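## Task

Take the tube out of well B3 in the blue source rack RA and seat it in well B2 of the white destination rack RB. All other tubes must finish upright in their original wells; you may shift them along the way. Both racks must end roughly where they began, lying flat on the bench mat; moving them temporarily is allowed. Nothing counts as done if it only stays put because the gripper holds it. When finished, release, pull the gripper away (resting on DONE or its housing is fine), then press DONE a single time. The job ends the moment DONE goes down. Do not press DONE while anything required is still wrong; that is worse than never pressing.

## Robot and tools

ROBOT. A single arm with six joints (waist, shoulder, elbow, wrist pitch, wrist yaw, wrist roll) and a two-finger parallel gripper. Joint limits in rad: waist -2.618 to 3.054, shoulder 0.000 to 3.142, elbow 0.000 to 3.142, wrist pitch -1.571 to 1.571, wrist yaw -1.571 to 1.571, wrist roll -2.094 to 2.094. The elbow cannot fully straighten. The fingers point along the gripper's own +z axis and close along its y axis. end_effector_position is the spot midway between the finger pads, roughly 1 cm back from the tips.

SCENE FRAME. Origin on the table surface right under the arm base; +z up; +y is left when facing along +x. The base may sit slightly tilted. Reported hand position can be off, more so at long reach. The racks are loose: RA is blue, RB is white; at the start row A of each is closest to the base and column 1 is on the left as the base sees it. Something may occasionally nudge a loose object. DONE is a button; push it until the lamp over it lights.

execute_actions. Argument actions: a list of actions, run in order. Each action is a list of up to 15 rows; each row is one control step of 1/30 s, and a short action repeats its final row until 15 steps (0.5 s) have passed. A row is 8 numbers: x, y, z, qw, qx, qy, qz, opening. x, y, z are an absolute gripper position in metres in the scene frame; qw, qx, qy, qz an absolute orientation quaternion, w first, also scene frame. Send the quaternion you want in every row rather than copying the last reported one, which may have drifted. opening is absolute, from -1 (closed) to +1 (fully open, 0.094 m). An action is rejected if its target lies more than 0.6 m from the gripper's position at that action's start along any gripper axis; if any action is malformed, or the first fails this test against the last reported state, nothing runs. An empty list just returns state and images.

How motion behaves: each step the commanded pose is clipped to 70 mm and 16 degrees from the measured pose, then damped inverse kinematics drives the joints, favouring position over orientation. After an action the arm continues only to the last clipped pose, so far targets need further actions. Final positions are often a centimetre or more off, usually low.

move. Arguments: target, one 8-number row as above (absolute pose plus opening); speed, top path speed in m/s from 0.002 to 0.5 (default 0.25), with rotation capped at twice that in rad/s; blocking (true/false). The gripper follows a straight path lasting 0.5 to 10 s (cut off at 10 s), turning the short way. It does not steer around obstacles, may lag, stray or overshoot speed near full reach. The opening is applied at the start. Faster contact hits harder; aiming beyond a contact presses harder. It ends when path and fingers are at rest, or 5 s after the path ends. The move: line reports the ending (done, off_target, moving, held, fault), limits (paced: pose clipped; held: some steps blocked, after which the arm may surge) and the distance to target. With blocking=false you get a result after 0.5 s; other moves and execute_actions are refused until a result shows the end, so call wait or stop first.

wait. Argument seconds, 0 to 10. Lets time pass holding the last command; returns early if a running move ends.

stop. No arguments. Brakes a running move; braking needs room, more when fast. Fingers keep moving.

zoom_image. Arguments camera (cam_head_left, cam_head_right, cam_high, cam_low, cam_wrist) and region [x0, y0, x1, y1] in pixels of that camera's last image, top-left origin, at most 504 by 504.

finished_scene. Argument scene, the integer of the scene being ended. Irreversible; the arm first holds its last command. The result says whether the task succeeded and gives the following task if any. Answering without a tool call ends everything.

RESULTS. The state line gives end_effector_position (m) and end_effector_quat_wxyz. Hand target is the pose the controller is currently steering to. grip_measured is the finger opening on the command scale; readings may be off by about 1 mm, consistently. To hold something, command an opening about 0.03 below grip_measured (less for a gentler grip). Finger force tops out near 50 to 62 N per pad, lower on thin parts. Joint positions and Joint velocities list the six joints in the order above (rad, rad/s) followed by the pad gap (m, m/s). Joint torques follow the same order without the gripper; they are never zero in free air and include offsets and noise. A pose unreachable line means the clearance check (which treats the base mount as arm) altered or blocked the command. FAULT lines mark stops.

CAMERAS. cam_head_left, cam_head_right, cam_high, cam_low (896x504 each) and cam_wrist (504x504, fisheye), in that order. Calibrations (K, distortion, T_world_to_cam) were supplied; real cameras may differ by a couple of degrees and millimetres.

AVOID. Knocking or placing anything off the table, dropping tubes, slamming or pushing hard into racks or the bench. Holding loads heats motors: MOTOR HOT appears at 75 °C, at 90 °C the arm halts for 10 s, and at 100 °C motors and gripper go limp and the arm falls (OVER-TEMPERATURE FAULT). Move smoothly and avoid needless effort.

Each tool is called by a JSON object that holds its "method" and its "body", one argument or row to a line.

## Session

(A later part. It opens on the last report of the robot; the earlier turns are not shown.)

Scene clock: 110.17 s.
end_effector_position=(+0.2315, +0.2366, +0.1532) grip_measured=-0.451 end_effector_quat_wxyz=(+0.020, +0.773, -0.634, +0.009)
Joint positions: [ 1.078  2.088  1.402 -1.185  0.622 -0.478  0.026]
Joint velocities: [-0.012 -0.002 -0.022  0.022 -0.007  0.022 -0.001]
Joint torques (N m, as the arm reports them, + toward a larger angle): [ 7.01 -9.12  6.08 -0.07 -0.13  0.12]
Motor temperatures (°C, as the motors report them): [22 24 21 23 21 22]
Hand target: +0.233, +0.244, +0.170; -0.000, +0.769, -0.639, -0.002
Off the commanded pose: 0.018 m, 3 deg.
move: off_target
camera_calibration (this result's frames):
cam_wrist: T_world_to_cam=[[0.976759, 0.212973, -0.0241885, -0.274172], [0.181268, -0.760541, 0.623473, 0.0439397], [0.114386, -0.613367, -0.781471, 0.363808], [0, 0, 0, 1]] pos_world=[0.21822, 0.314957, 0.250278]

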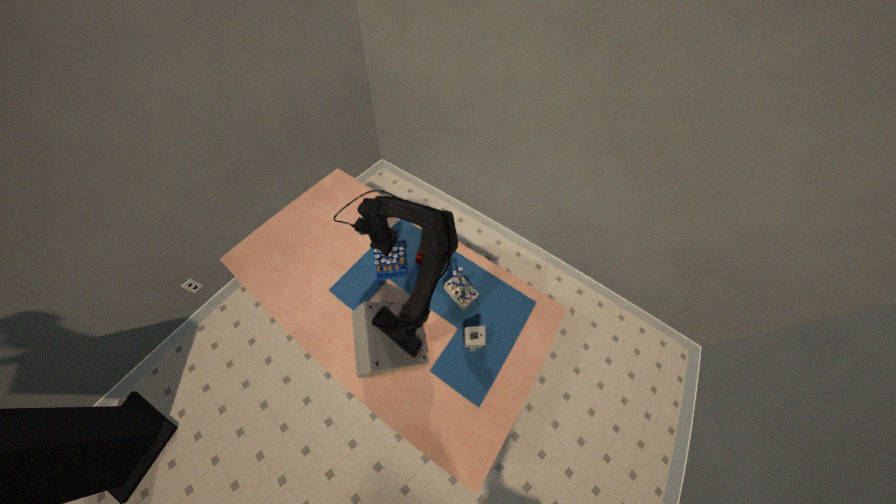

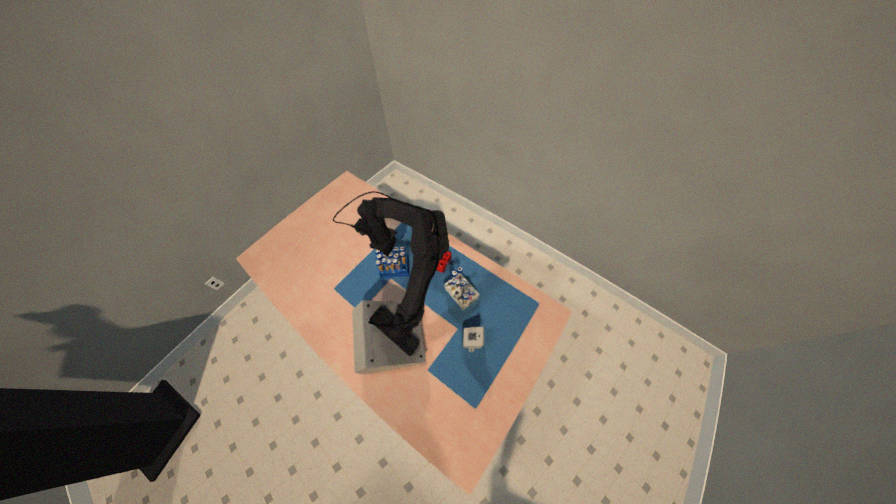

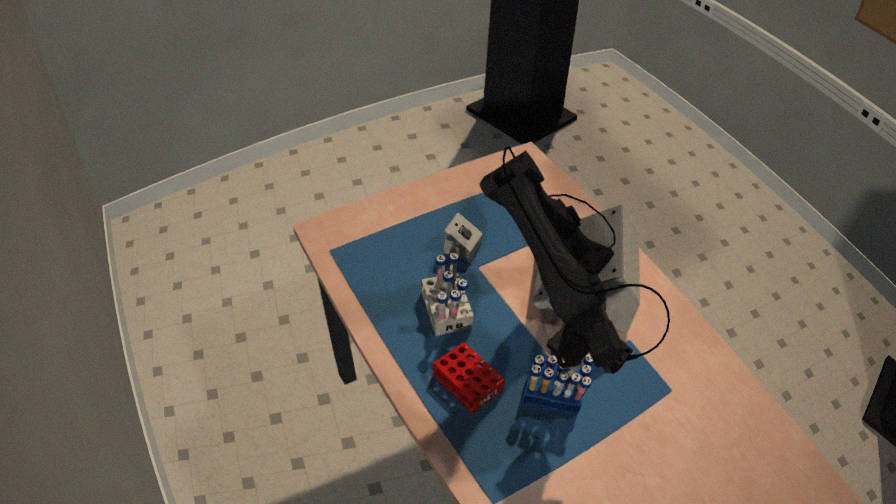

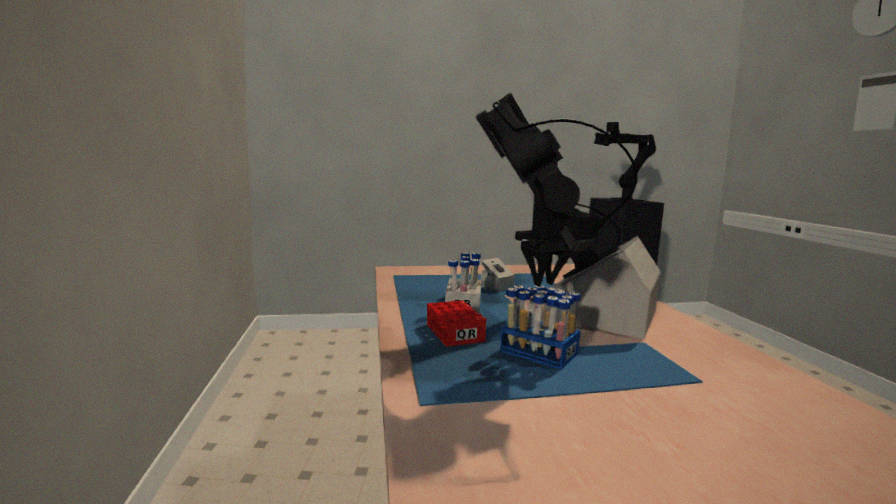

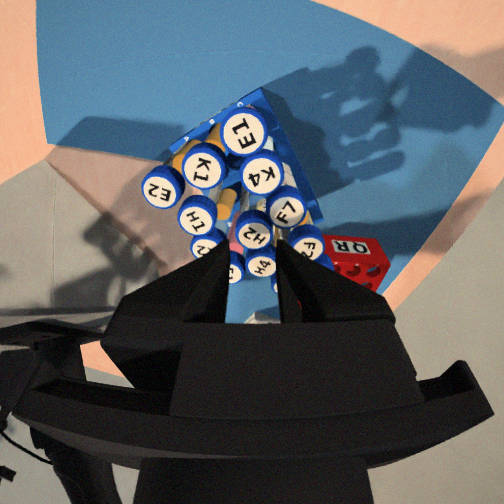

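{"method": "move", "body": {
  "target": [0.232,0.247,0.12,0,0.74,-0.67,0,-0.42],
  "speed": 0.03
}}

{"method": "execute_actions", "body": {
  "actions": [
    [[0.232,0.247,0.12,0,0.74,-0.67,0,-0.63]],
    [[0.232,0.245,0.135,0,0.74,-0.67,0,-0.63]],
    [[0.232,0.245,0.147,0,0.74,-0.67,0,-0.63]],
    [[0.232,0.245,0.147,0,0.80,-0.60,0,-0.63],[0.232,0.245,0.147,0,0.80,-0.60,0,-0.63],[0.232,0.245,0.147,0,0.80,-0.60,0,-0.63],[0.232,0.245,0.147,0,0.80,-0.60,0,-0.63],[0.232,0.245,0.147,0,0.80,-0.60,0,-0.63],[0.232,0.245,0.147,0,0.80,-0.60,0,-0.63],[0.232,0.245,0.147,0,0.80,-0.60,0,-0.63],[0.232,0.245,0.147,0,0.67,-0.74,0,-0.63]],
    [[0.232,0.245,0.148,0,0.80,-0.60,0,-0.63],[0.232,0.245,0.148,0,0.80,-0.60,0,-0.63],[0.232,0.245,0.148,0,0.80,-0.60,0,-0.63],[0.232,0.245,0.148,0,0.80,-0.60,0,-0.63],[0.232,0.245,0.148,0,0.80,-0.60,0,-0.63],[0.232,0.245,0.148,0,0.80,-0.60,0,-0.63],[0.232,0.245,0.148,0,0.80,-0.60,0,-0.63],[0.232,0.245,0.148,0,0.67,-0.74,0,-0.63]],
    [[0.232,0.245,0.149,0,0.80,-0.60,0,-0.63],[0.232,0.245,0.149,0,0.80,-0.60,0,-0.63],[0.232,0.245,0.149,0,0.80,-0.60,0,-0.63],[0.232,0.245,0.149,0,0.80,-0.60,0,-0.63],[0.232,0.245,0.149,0,0.80,-0.60,0,-0.63],[0.232,0.245,0.149,0,0.80,-0.60,0,-0.63],[0.232,0.245,0.149,0,0.80,-0.60,0,-0.63],[0.232,0.245,0.149,0,0.67,-0.74,0,-0.63]],
    [[0.232,0.245,0.15,0,0.80,-0.60,0,-0.63],[0.232,0.245,0.15,0,0.80,-0.60,0,-0.63],[0.232,0.245,0.15,0,0.80,-0.60,0,-0.63],[0.232,0.245,0.15,0,0.80,-0.60,0,-0.63],[0.232,0.245,0.15,0,0.80,-0.60,0,-0.63],[0.232,0.245,0.15,0,0.80,-0.60,0,-0.63],[0.232,0.245,0.15,0,0.80,-0.60,0,-0.63],[0.232,0.245,0.15,0,0.67,-0.74,0,-0.63]],
    [[0.232,0.245,0.15,0,0.74,-0.67,0,-0.63]]
  ]
}}

{"method": "zoom_image", "body": {
  "camera": "cam_low",
  "region": [480,230,620,370]
}}

Scene clock: 133.90 s.
end_effector_position=(+0.2372, +0.2323, +0.1240) grip_measured=-0.422 end_effector_quat_wxyz=(+0.015, +0.750, -0.661, +0.017)
Joint positions: [ 1.021  2.088  1.314 -1.054  0.655 -0.476  0.027]
Joint velocities: [ 0.007 -0.002 -0.022 -0.066 -0.051 -0.081  0.   ]
Joint torques (N m, as the arm reports them, + toward a larger angle): [ 5.58 -6.23  3.49  0.55 -0.28  0.06]
Motor temperatures (°C, as the motors report them): [22 24 21 22 21 22]
Hand target: +0.233, +0.246, +0.121; +0.001, +0.741, -0.671, +0.001
Off the commanded pose: 0.016 m, 3 deg.
move: off_target
camera_calibration (this result's frames):
cam_wrist: T_world_to_cam=[[0.989734, 0.142854, -0.00430907, -0.268753], [0.113707, -0.768815, 0.629281, 0.0750671], [0.0865823, -0.623311, -0.777166, 0.346076], [0, 0, 0, 1]] pos_world=[0.227494, 0.311818, 0.220562]

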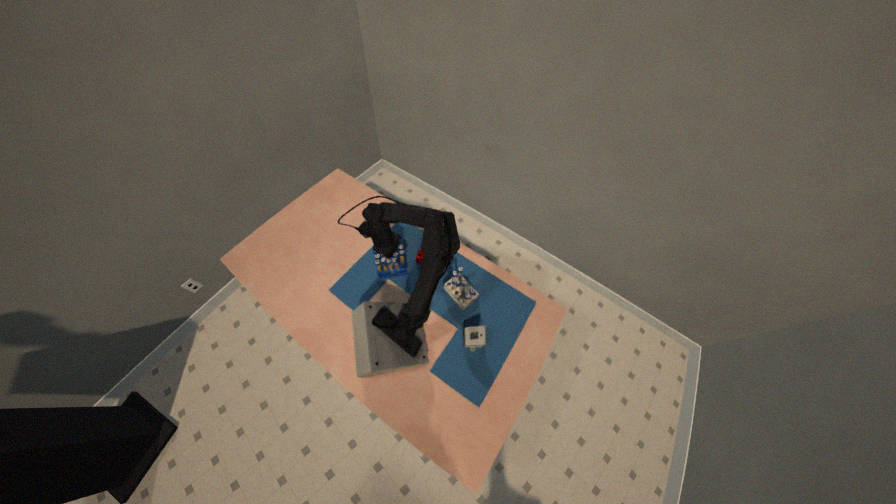

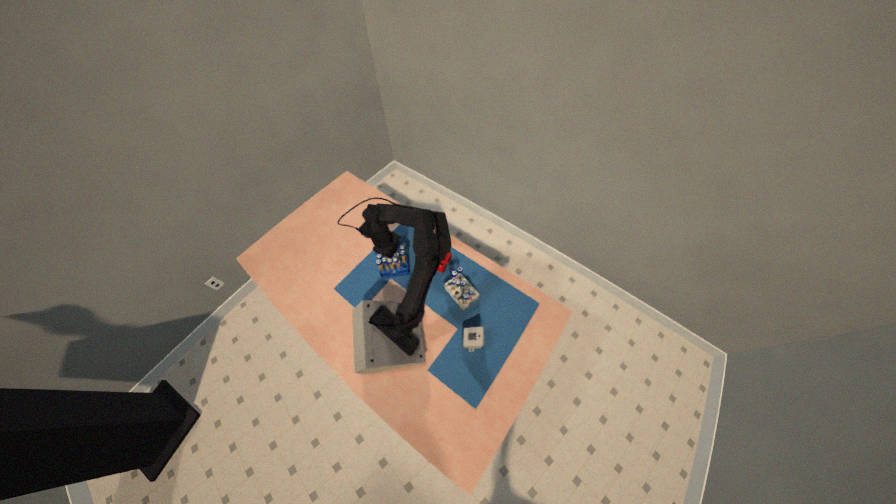

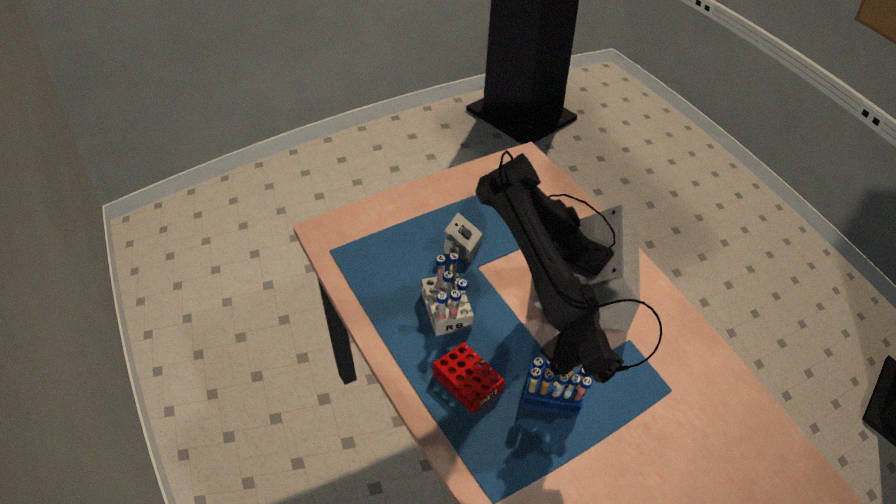

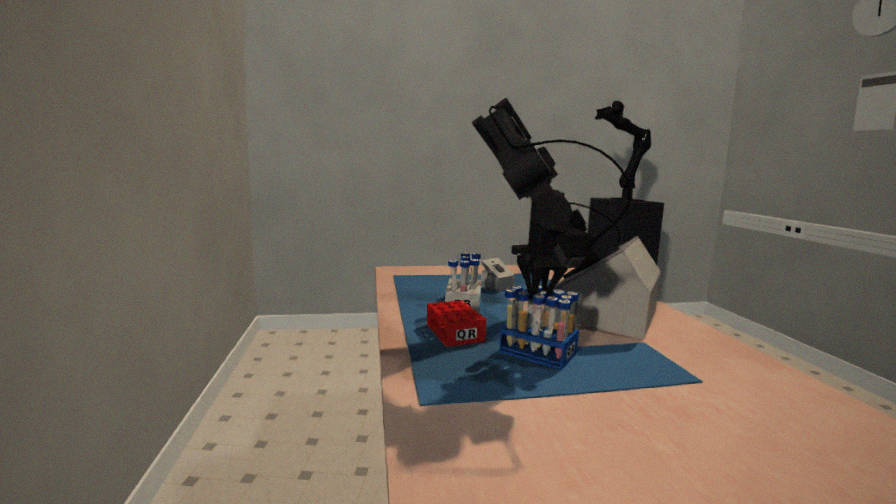

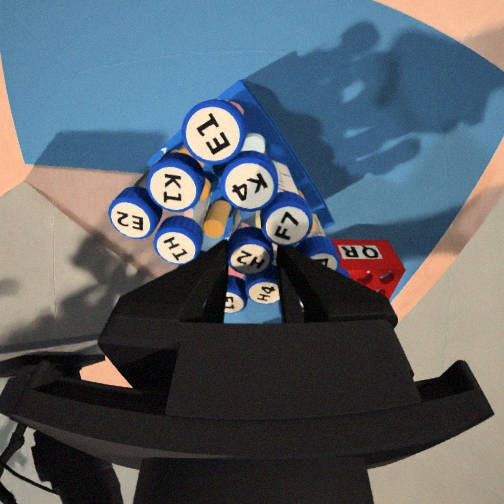

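Scene clock: 137.90 s.
end_effector_position=(+0.2327, +0.2333, +0.1372) grip_measured=-0.547 end_effector_quat_wxyz=(+0.020, +0.736, -0.676, +0.014)
Joint positions: [ 1.05   2.088  1.351 -1.12   0.638 -0.397  0.021]
Joint velocities: [ 0.002 -0.007 -0.002 -0.007 -0.022 -0.022  0.001]
Joint torques (N m, as the arm reports them, + toward a larger angle): [ 7.09 -8.48  5.47  0.01 -0.24 -0.12]
Motor temperatures (°C, as the motors report them): [23 24 21 22 21 22]
Hand target: +0.232, +0.245, +0.150; +0.000, +0.741, -0.671, -0.000
Off the commanded pose: 0.017 m, 3 deg.
camera_calibration (this result's frames):
cam_wrist: T_world_to_cam=[[0.994555, 0.103298, -0.0137842, -0.254993], [0.0888043, -0.770833, 0.630817, 0.0741083], [0.0545367, -0.628606, -0.775809, 0.365924], [0, 0, 0, 1]] pos_world=[0.227067, 0.313488, 0.233624]

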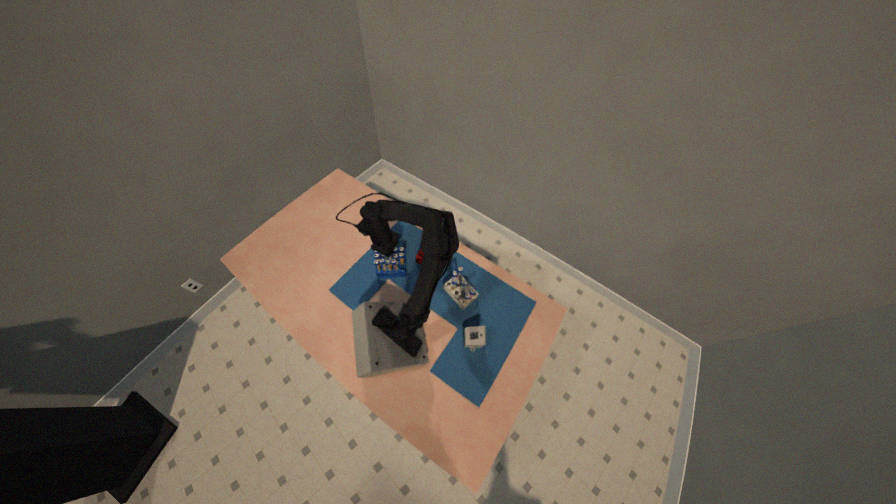

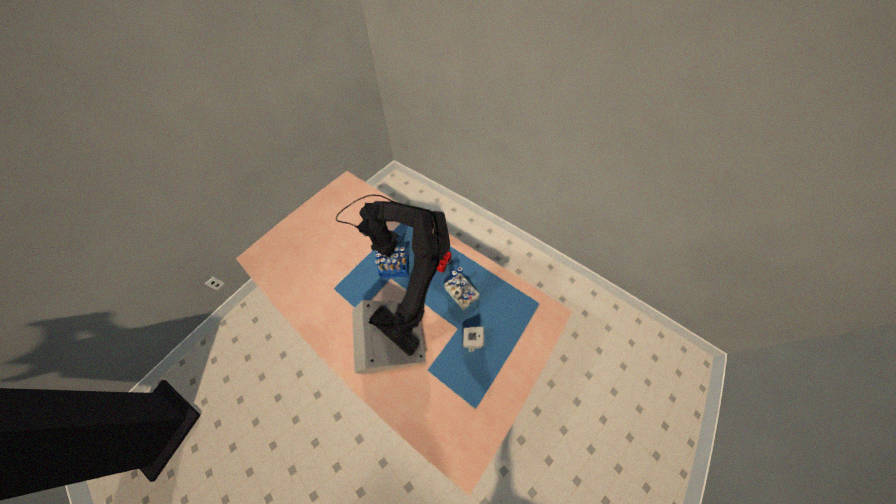

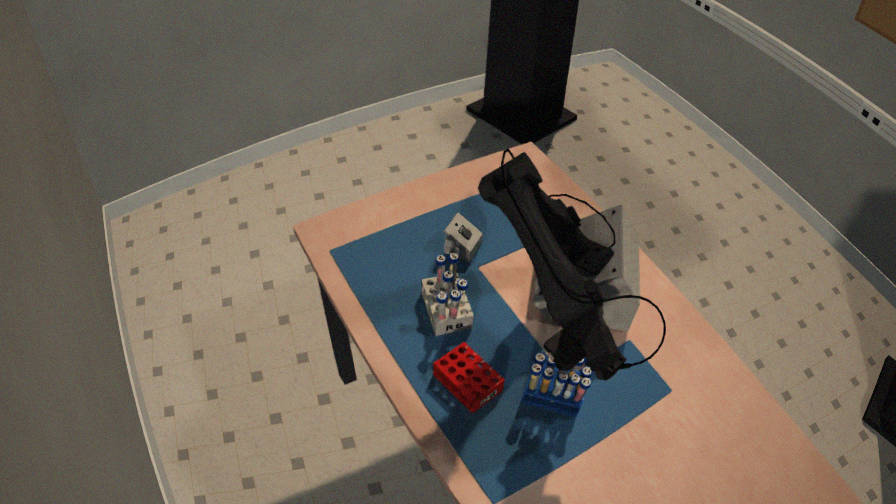

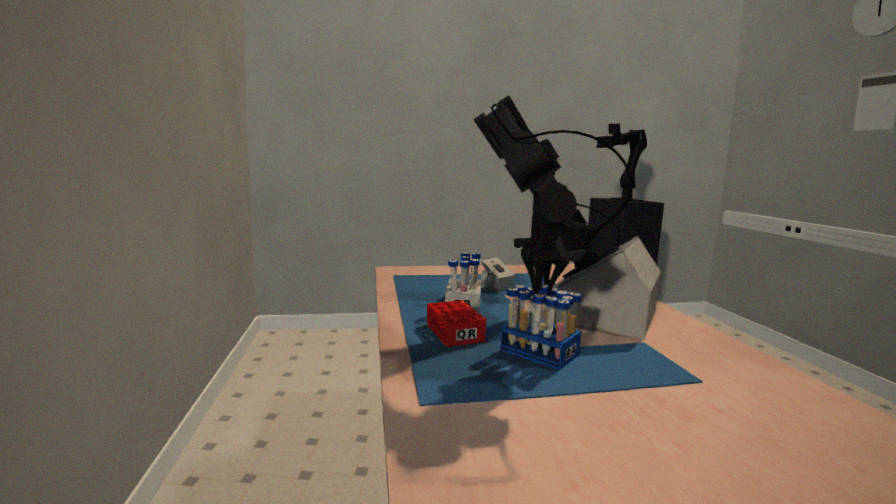

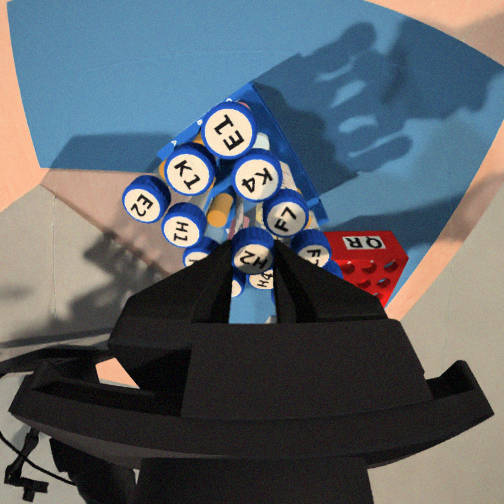

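Region (480, 230, 620, 370) of cam_low's 896x504 image, scaled by 3.600, with more detail than that image has.

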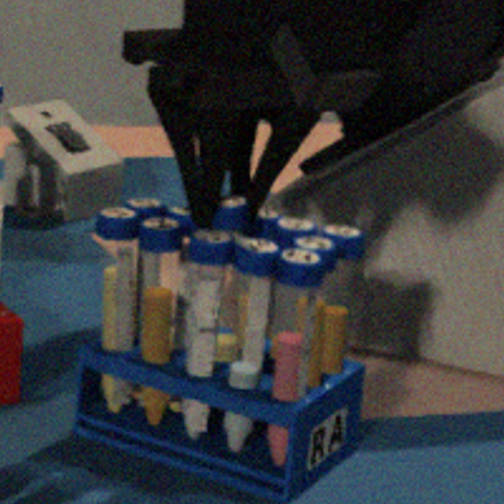

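Works. Try a slow plain lift now.

{"method": "move", "body": {
  "target": [0.232,0.245,0.175,0,0.74,-0.67,0,-0.63],
  "speed": 0.02
}}

Scene clock: 142.57 s.
end_effector_position=(+0.2318, +0.2357, +0.1584) grip_measured=-0.547 end_effector_quat_wxyz=(+0.021, +0.745, -0.667, +0.012)
Joint positions: [ 1.087  2.088  1.418 -1.213  0.623 -0.379  0.021]
Joint velocities: [-0.002 -0.012 -0.012 -0.007 -0.022  0.007 -0.   ]
Joint torques (N m, as the arm reports them, + toward a larger angle): [ 7.31 -8.79  6.02 -0.09 -0.2   0.07]
Motor temperatures (°C, as the motors report them): [23 24 21 22 21 22]
Hand target: +0.232, +0.245, +0.175; -0.000, +0.741, -0.671, -0.002
Off the commanded pose: 0.019 m, 3 deg.
move: off_target
camera_calibration (this result's frames):
cam_wrist: T_world_to_cam=[[0.991483, 0.128848, -0.0189631, -0.258557], [0.11201, -0.769356, 0.628924, 0.0572644], [0.0664462, -0.625691, -0.777236, 0.380664], [0, 0, 0, 1]] pos_world=[0.224647, 0.315549, 0.254947]

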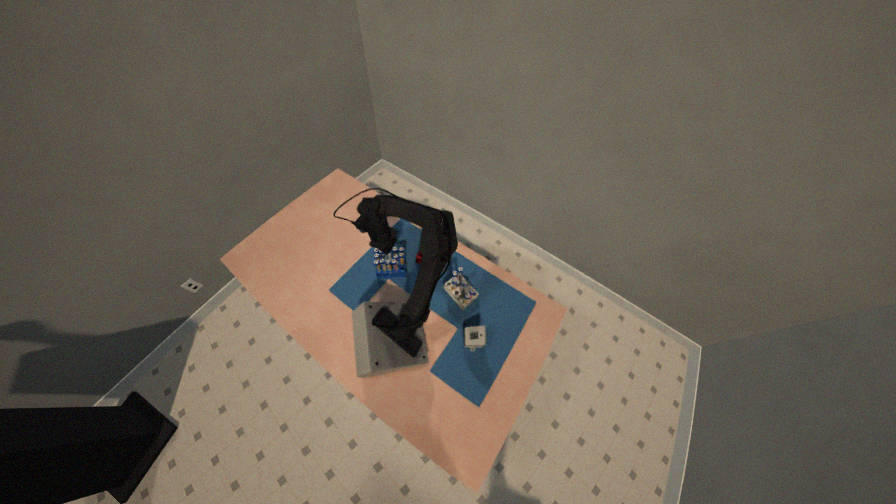

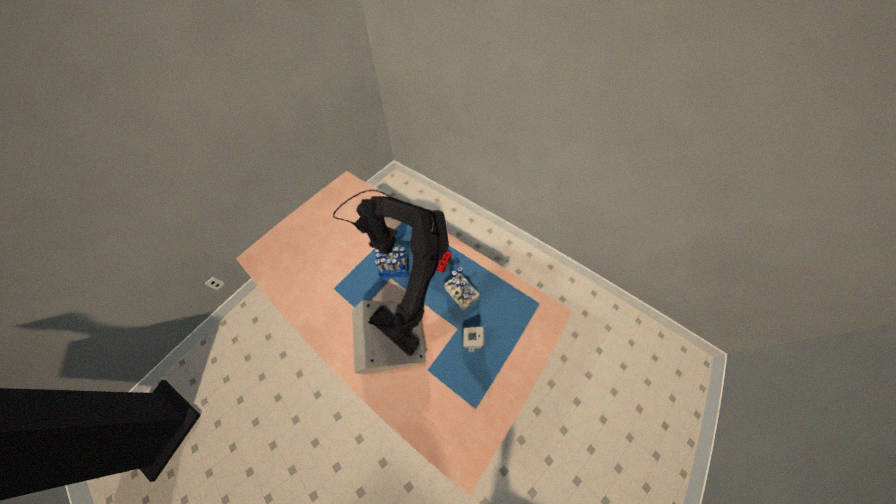

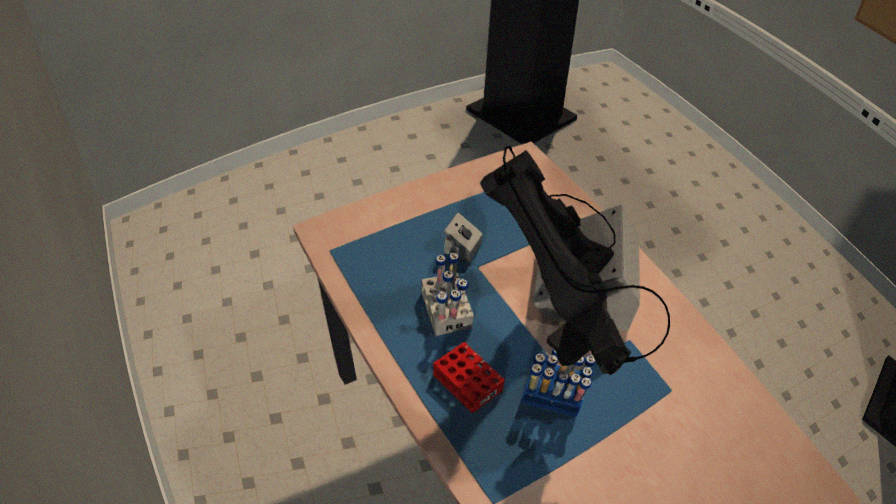

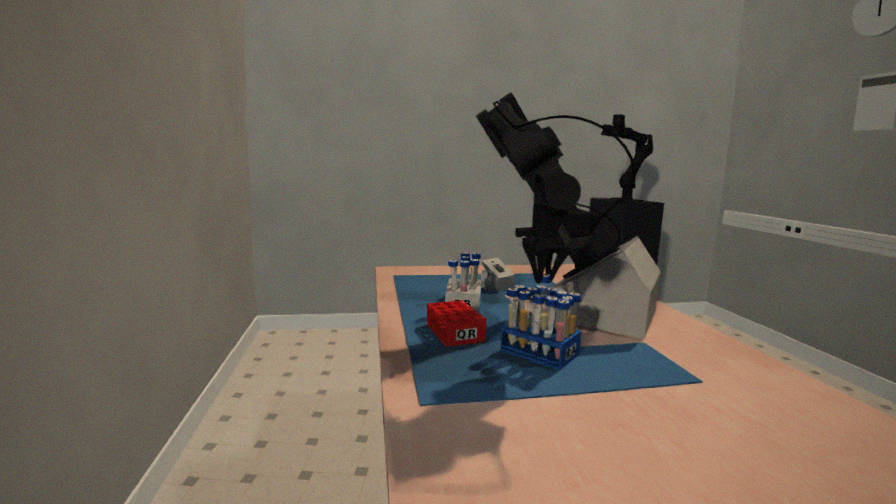

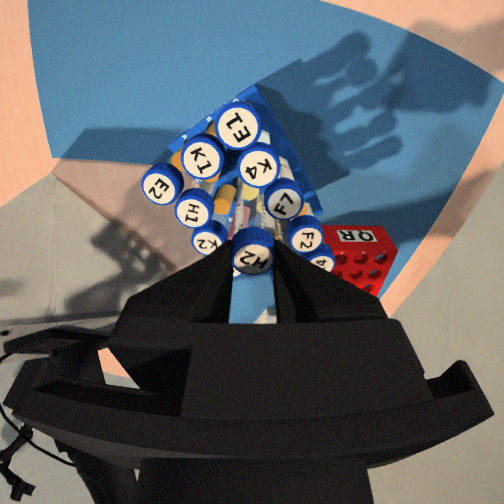

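{"method": "move", "body": {
  "target": [0.235,0.24,0.28,0,0.72,-0.69,0,-0.63],
  "speed": 0.08
}}

{"method": "move", "body": {
  "target": [0.33,-0.09,0.28,0,0.707,-0.707,0,-0.63],
  "speed": 0.15
}}

Scene clock: 152.27 s.
end_effector_position=(+0.2341, +0.2380, +0.2607) grip_measured=-0.547 end_effector_quat_wxyz=(-0.016, +0.728, -0.685, -0.009)
Joint positions: [ 1.241  2.056  1.721 -1.547  0.577 -0.209  0.021]
Joint velocities: [ 0.007  0.007 -0.002 -0.051 -0.022 -0.022 -0.   ]
Joint torques (N m, as the arm reports them, + toward a larger angle): [ 6.93 -9.14  6.09  0.12 -0.13  0.09]
Motor temperatures (°C, as the motors report them): [23 24 21 22 21 22]
Hand target: +0.235, +0.240, +0.280; -0.039, +0.721, -0.691, -0.025
Off the commanded pose: 0.019 m, 2 deg.
joint sent to its limit — the command would take joint 4 (wrist pitch) past its lower limit, so that joint was sent only as far as its limit.
move: off_target
camera_calibration (this result's frames):
cam_wrist: T_world_to_cam=[[0.996777, 0.0798141, 0.00808702, -0.255882], [0.0612512, -0.822277, 0.565782, 0.0353578], [0.0518071, -0.563463, -0.824516, 0.462432], [0, 0, 0, 1]] pos_world=[0.228934, 0.31006, 0.363347]

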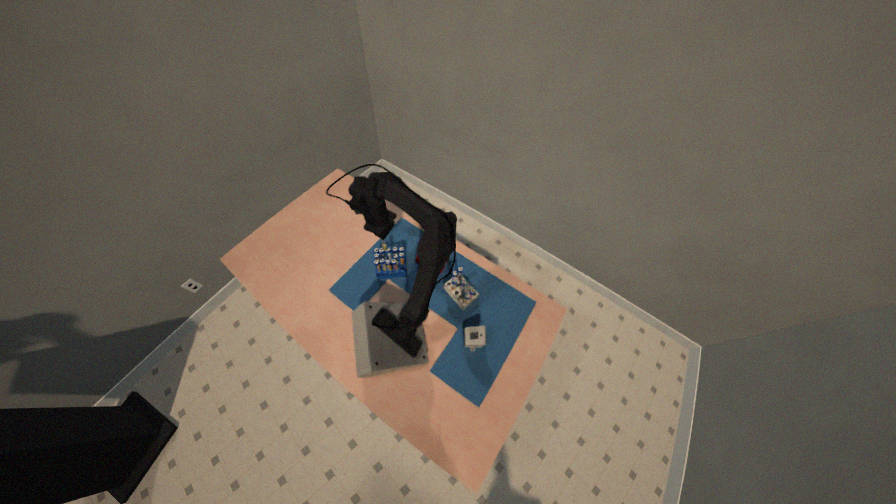

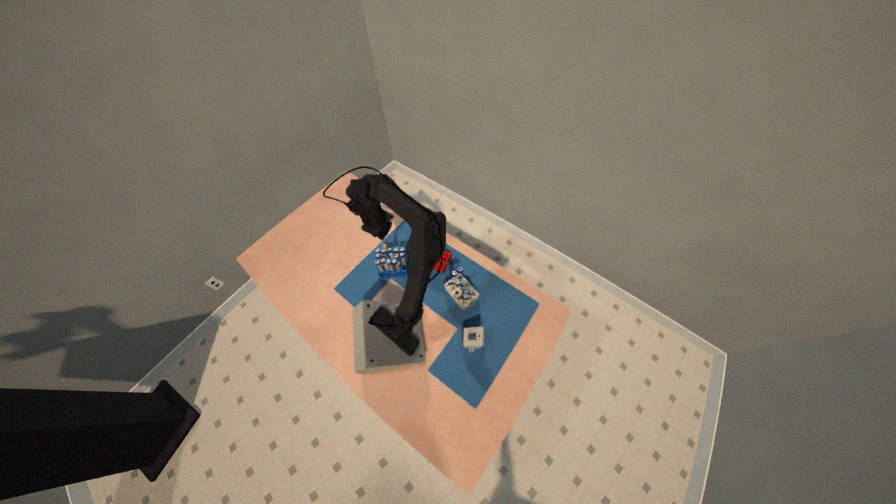

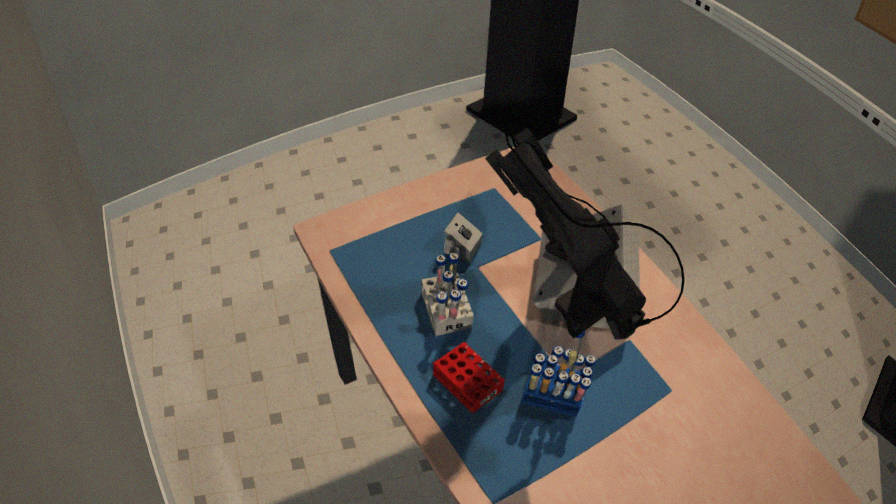

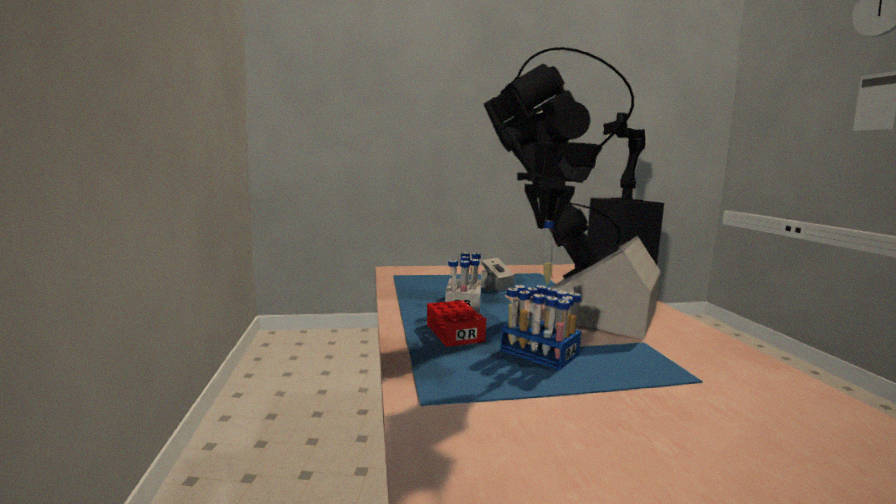

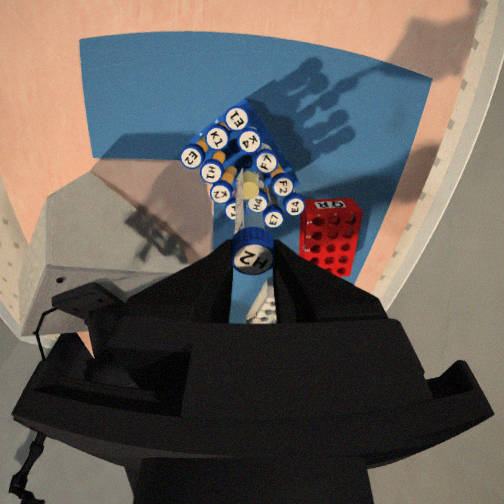

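Scene clock: 155.20 s.
end_effector_position=(+0.3251, -0.0922, +0.2714) grip_measured=-0.547 end_effector_quat_wxyz=(-0.078, +0.712, -0.698, +0.027)
Joint positions: [ 0.469  1.065  1.464 -1.552  0.628 -1.212  0.021]
Joint velocities: [-0.022  0.002 -0.017  0.051  0.037  0.037 -0.   ]
Joint torques (N m, as the arm reports them, + toward a larger angle): [ 0.32 -4.7   5.88  0.29 -0.2  -0.09]
Motor temperatures (°C, as the motors report them): [22 24 21 22 21 22]
Hand target: +0.326, -0.098, +0.281; -0.099, +0.703, -0.704, +0.028
Off the commanded pose: 0.010 m, 10 deg.
joint sent to its limit — the command would take joint 4 (wrist pitch) past its lower limit, so that joint was sent only as far as its limit.
move: off_target
camera_calibration (this result's frames):
cam_wrist: T_world_to_cam=[[0.988559, 0.0329998, 0.147178, -0.359719], [-0.0507048, -0.846279, 0.530321, -0.204013], [0.142054, -0.531717, -0.834924, 0.25686], [0, 0, 0, 1]] pos_world=[0.308771, -0.0242046, 0.375594]

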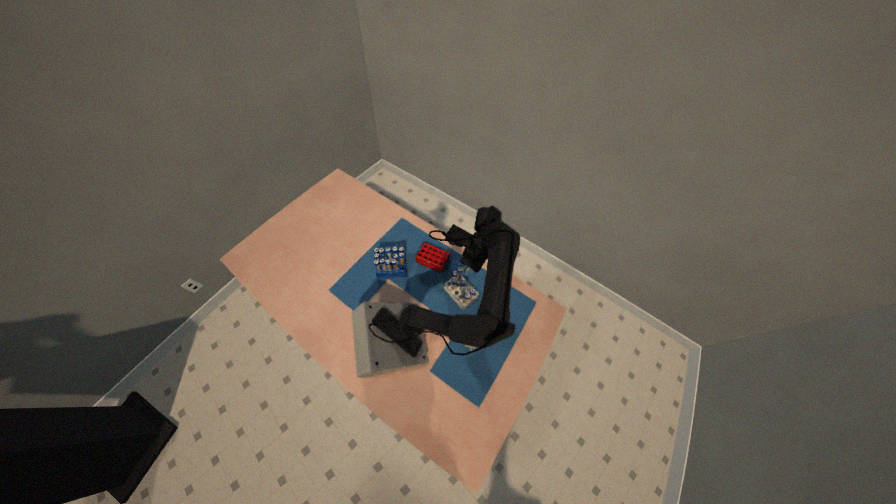

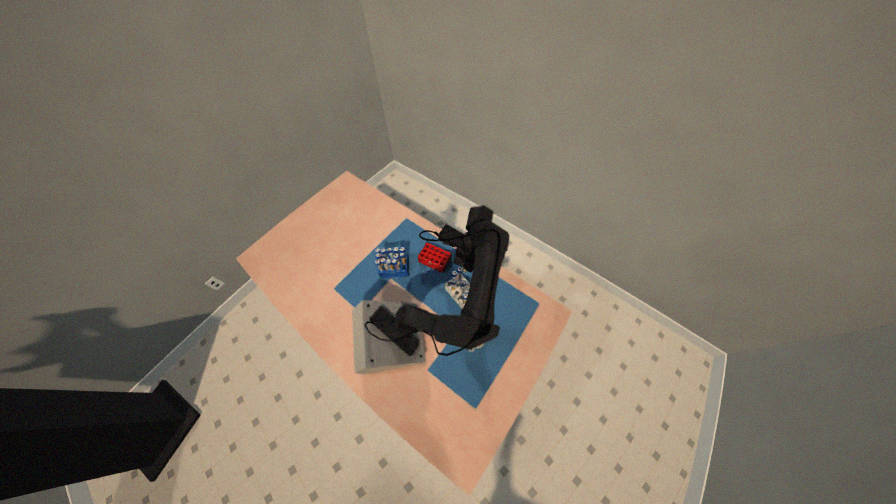

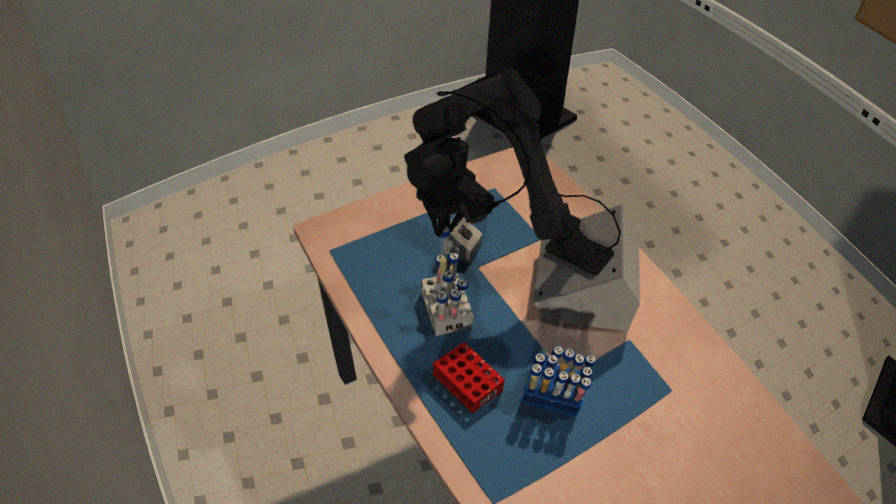

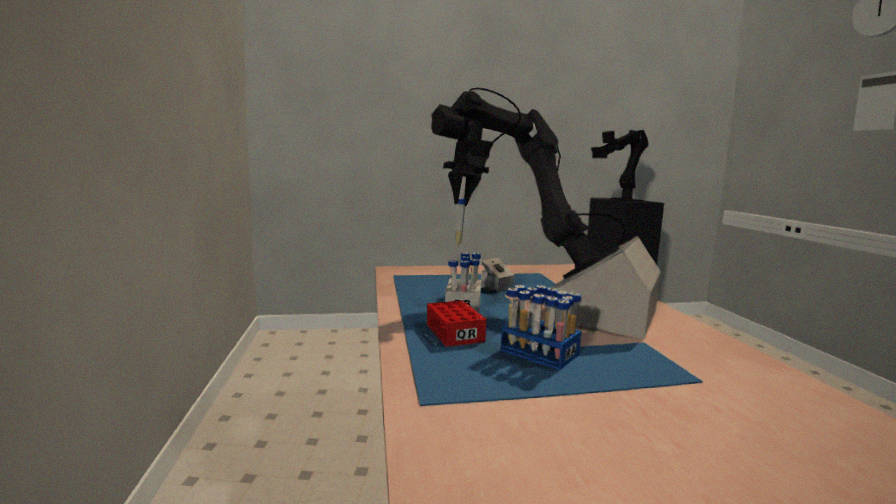

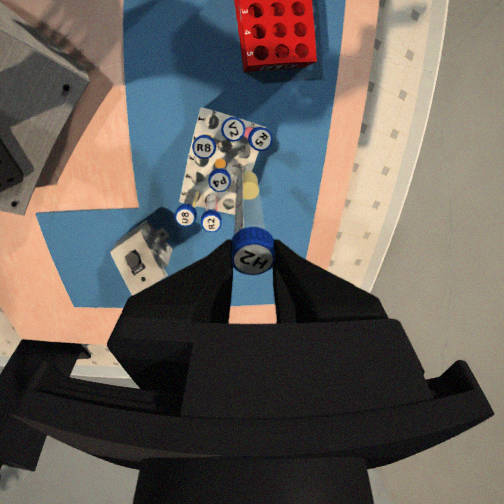

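{"method": "zoom_image", "body": {
  "camera": "cam_wrist",
  "region": [100,90,300,290]
}}

Region (100, 90, 300, 290) of cam_wrist's 504x504 image, scaled by 2.520, with more detail than that image has.

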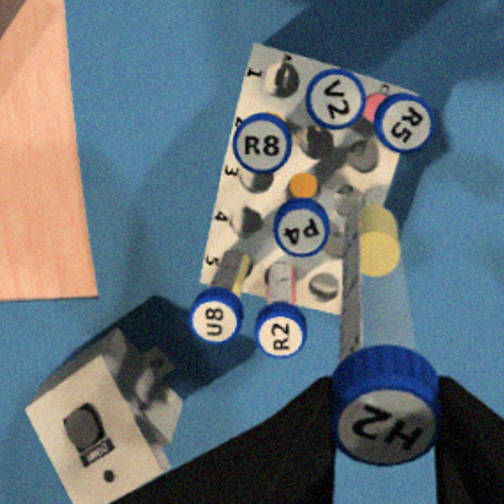

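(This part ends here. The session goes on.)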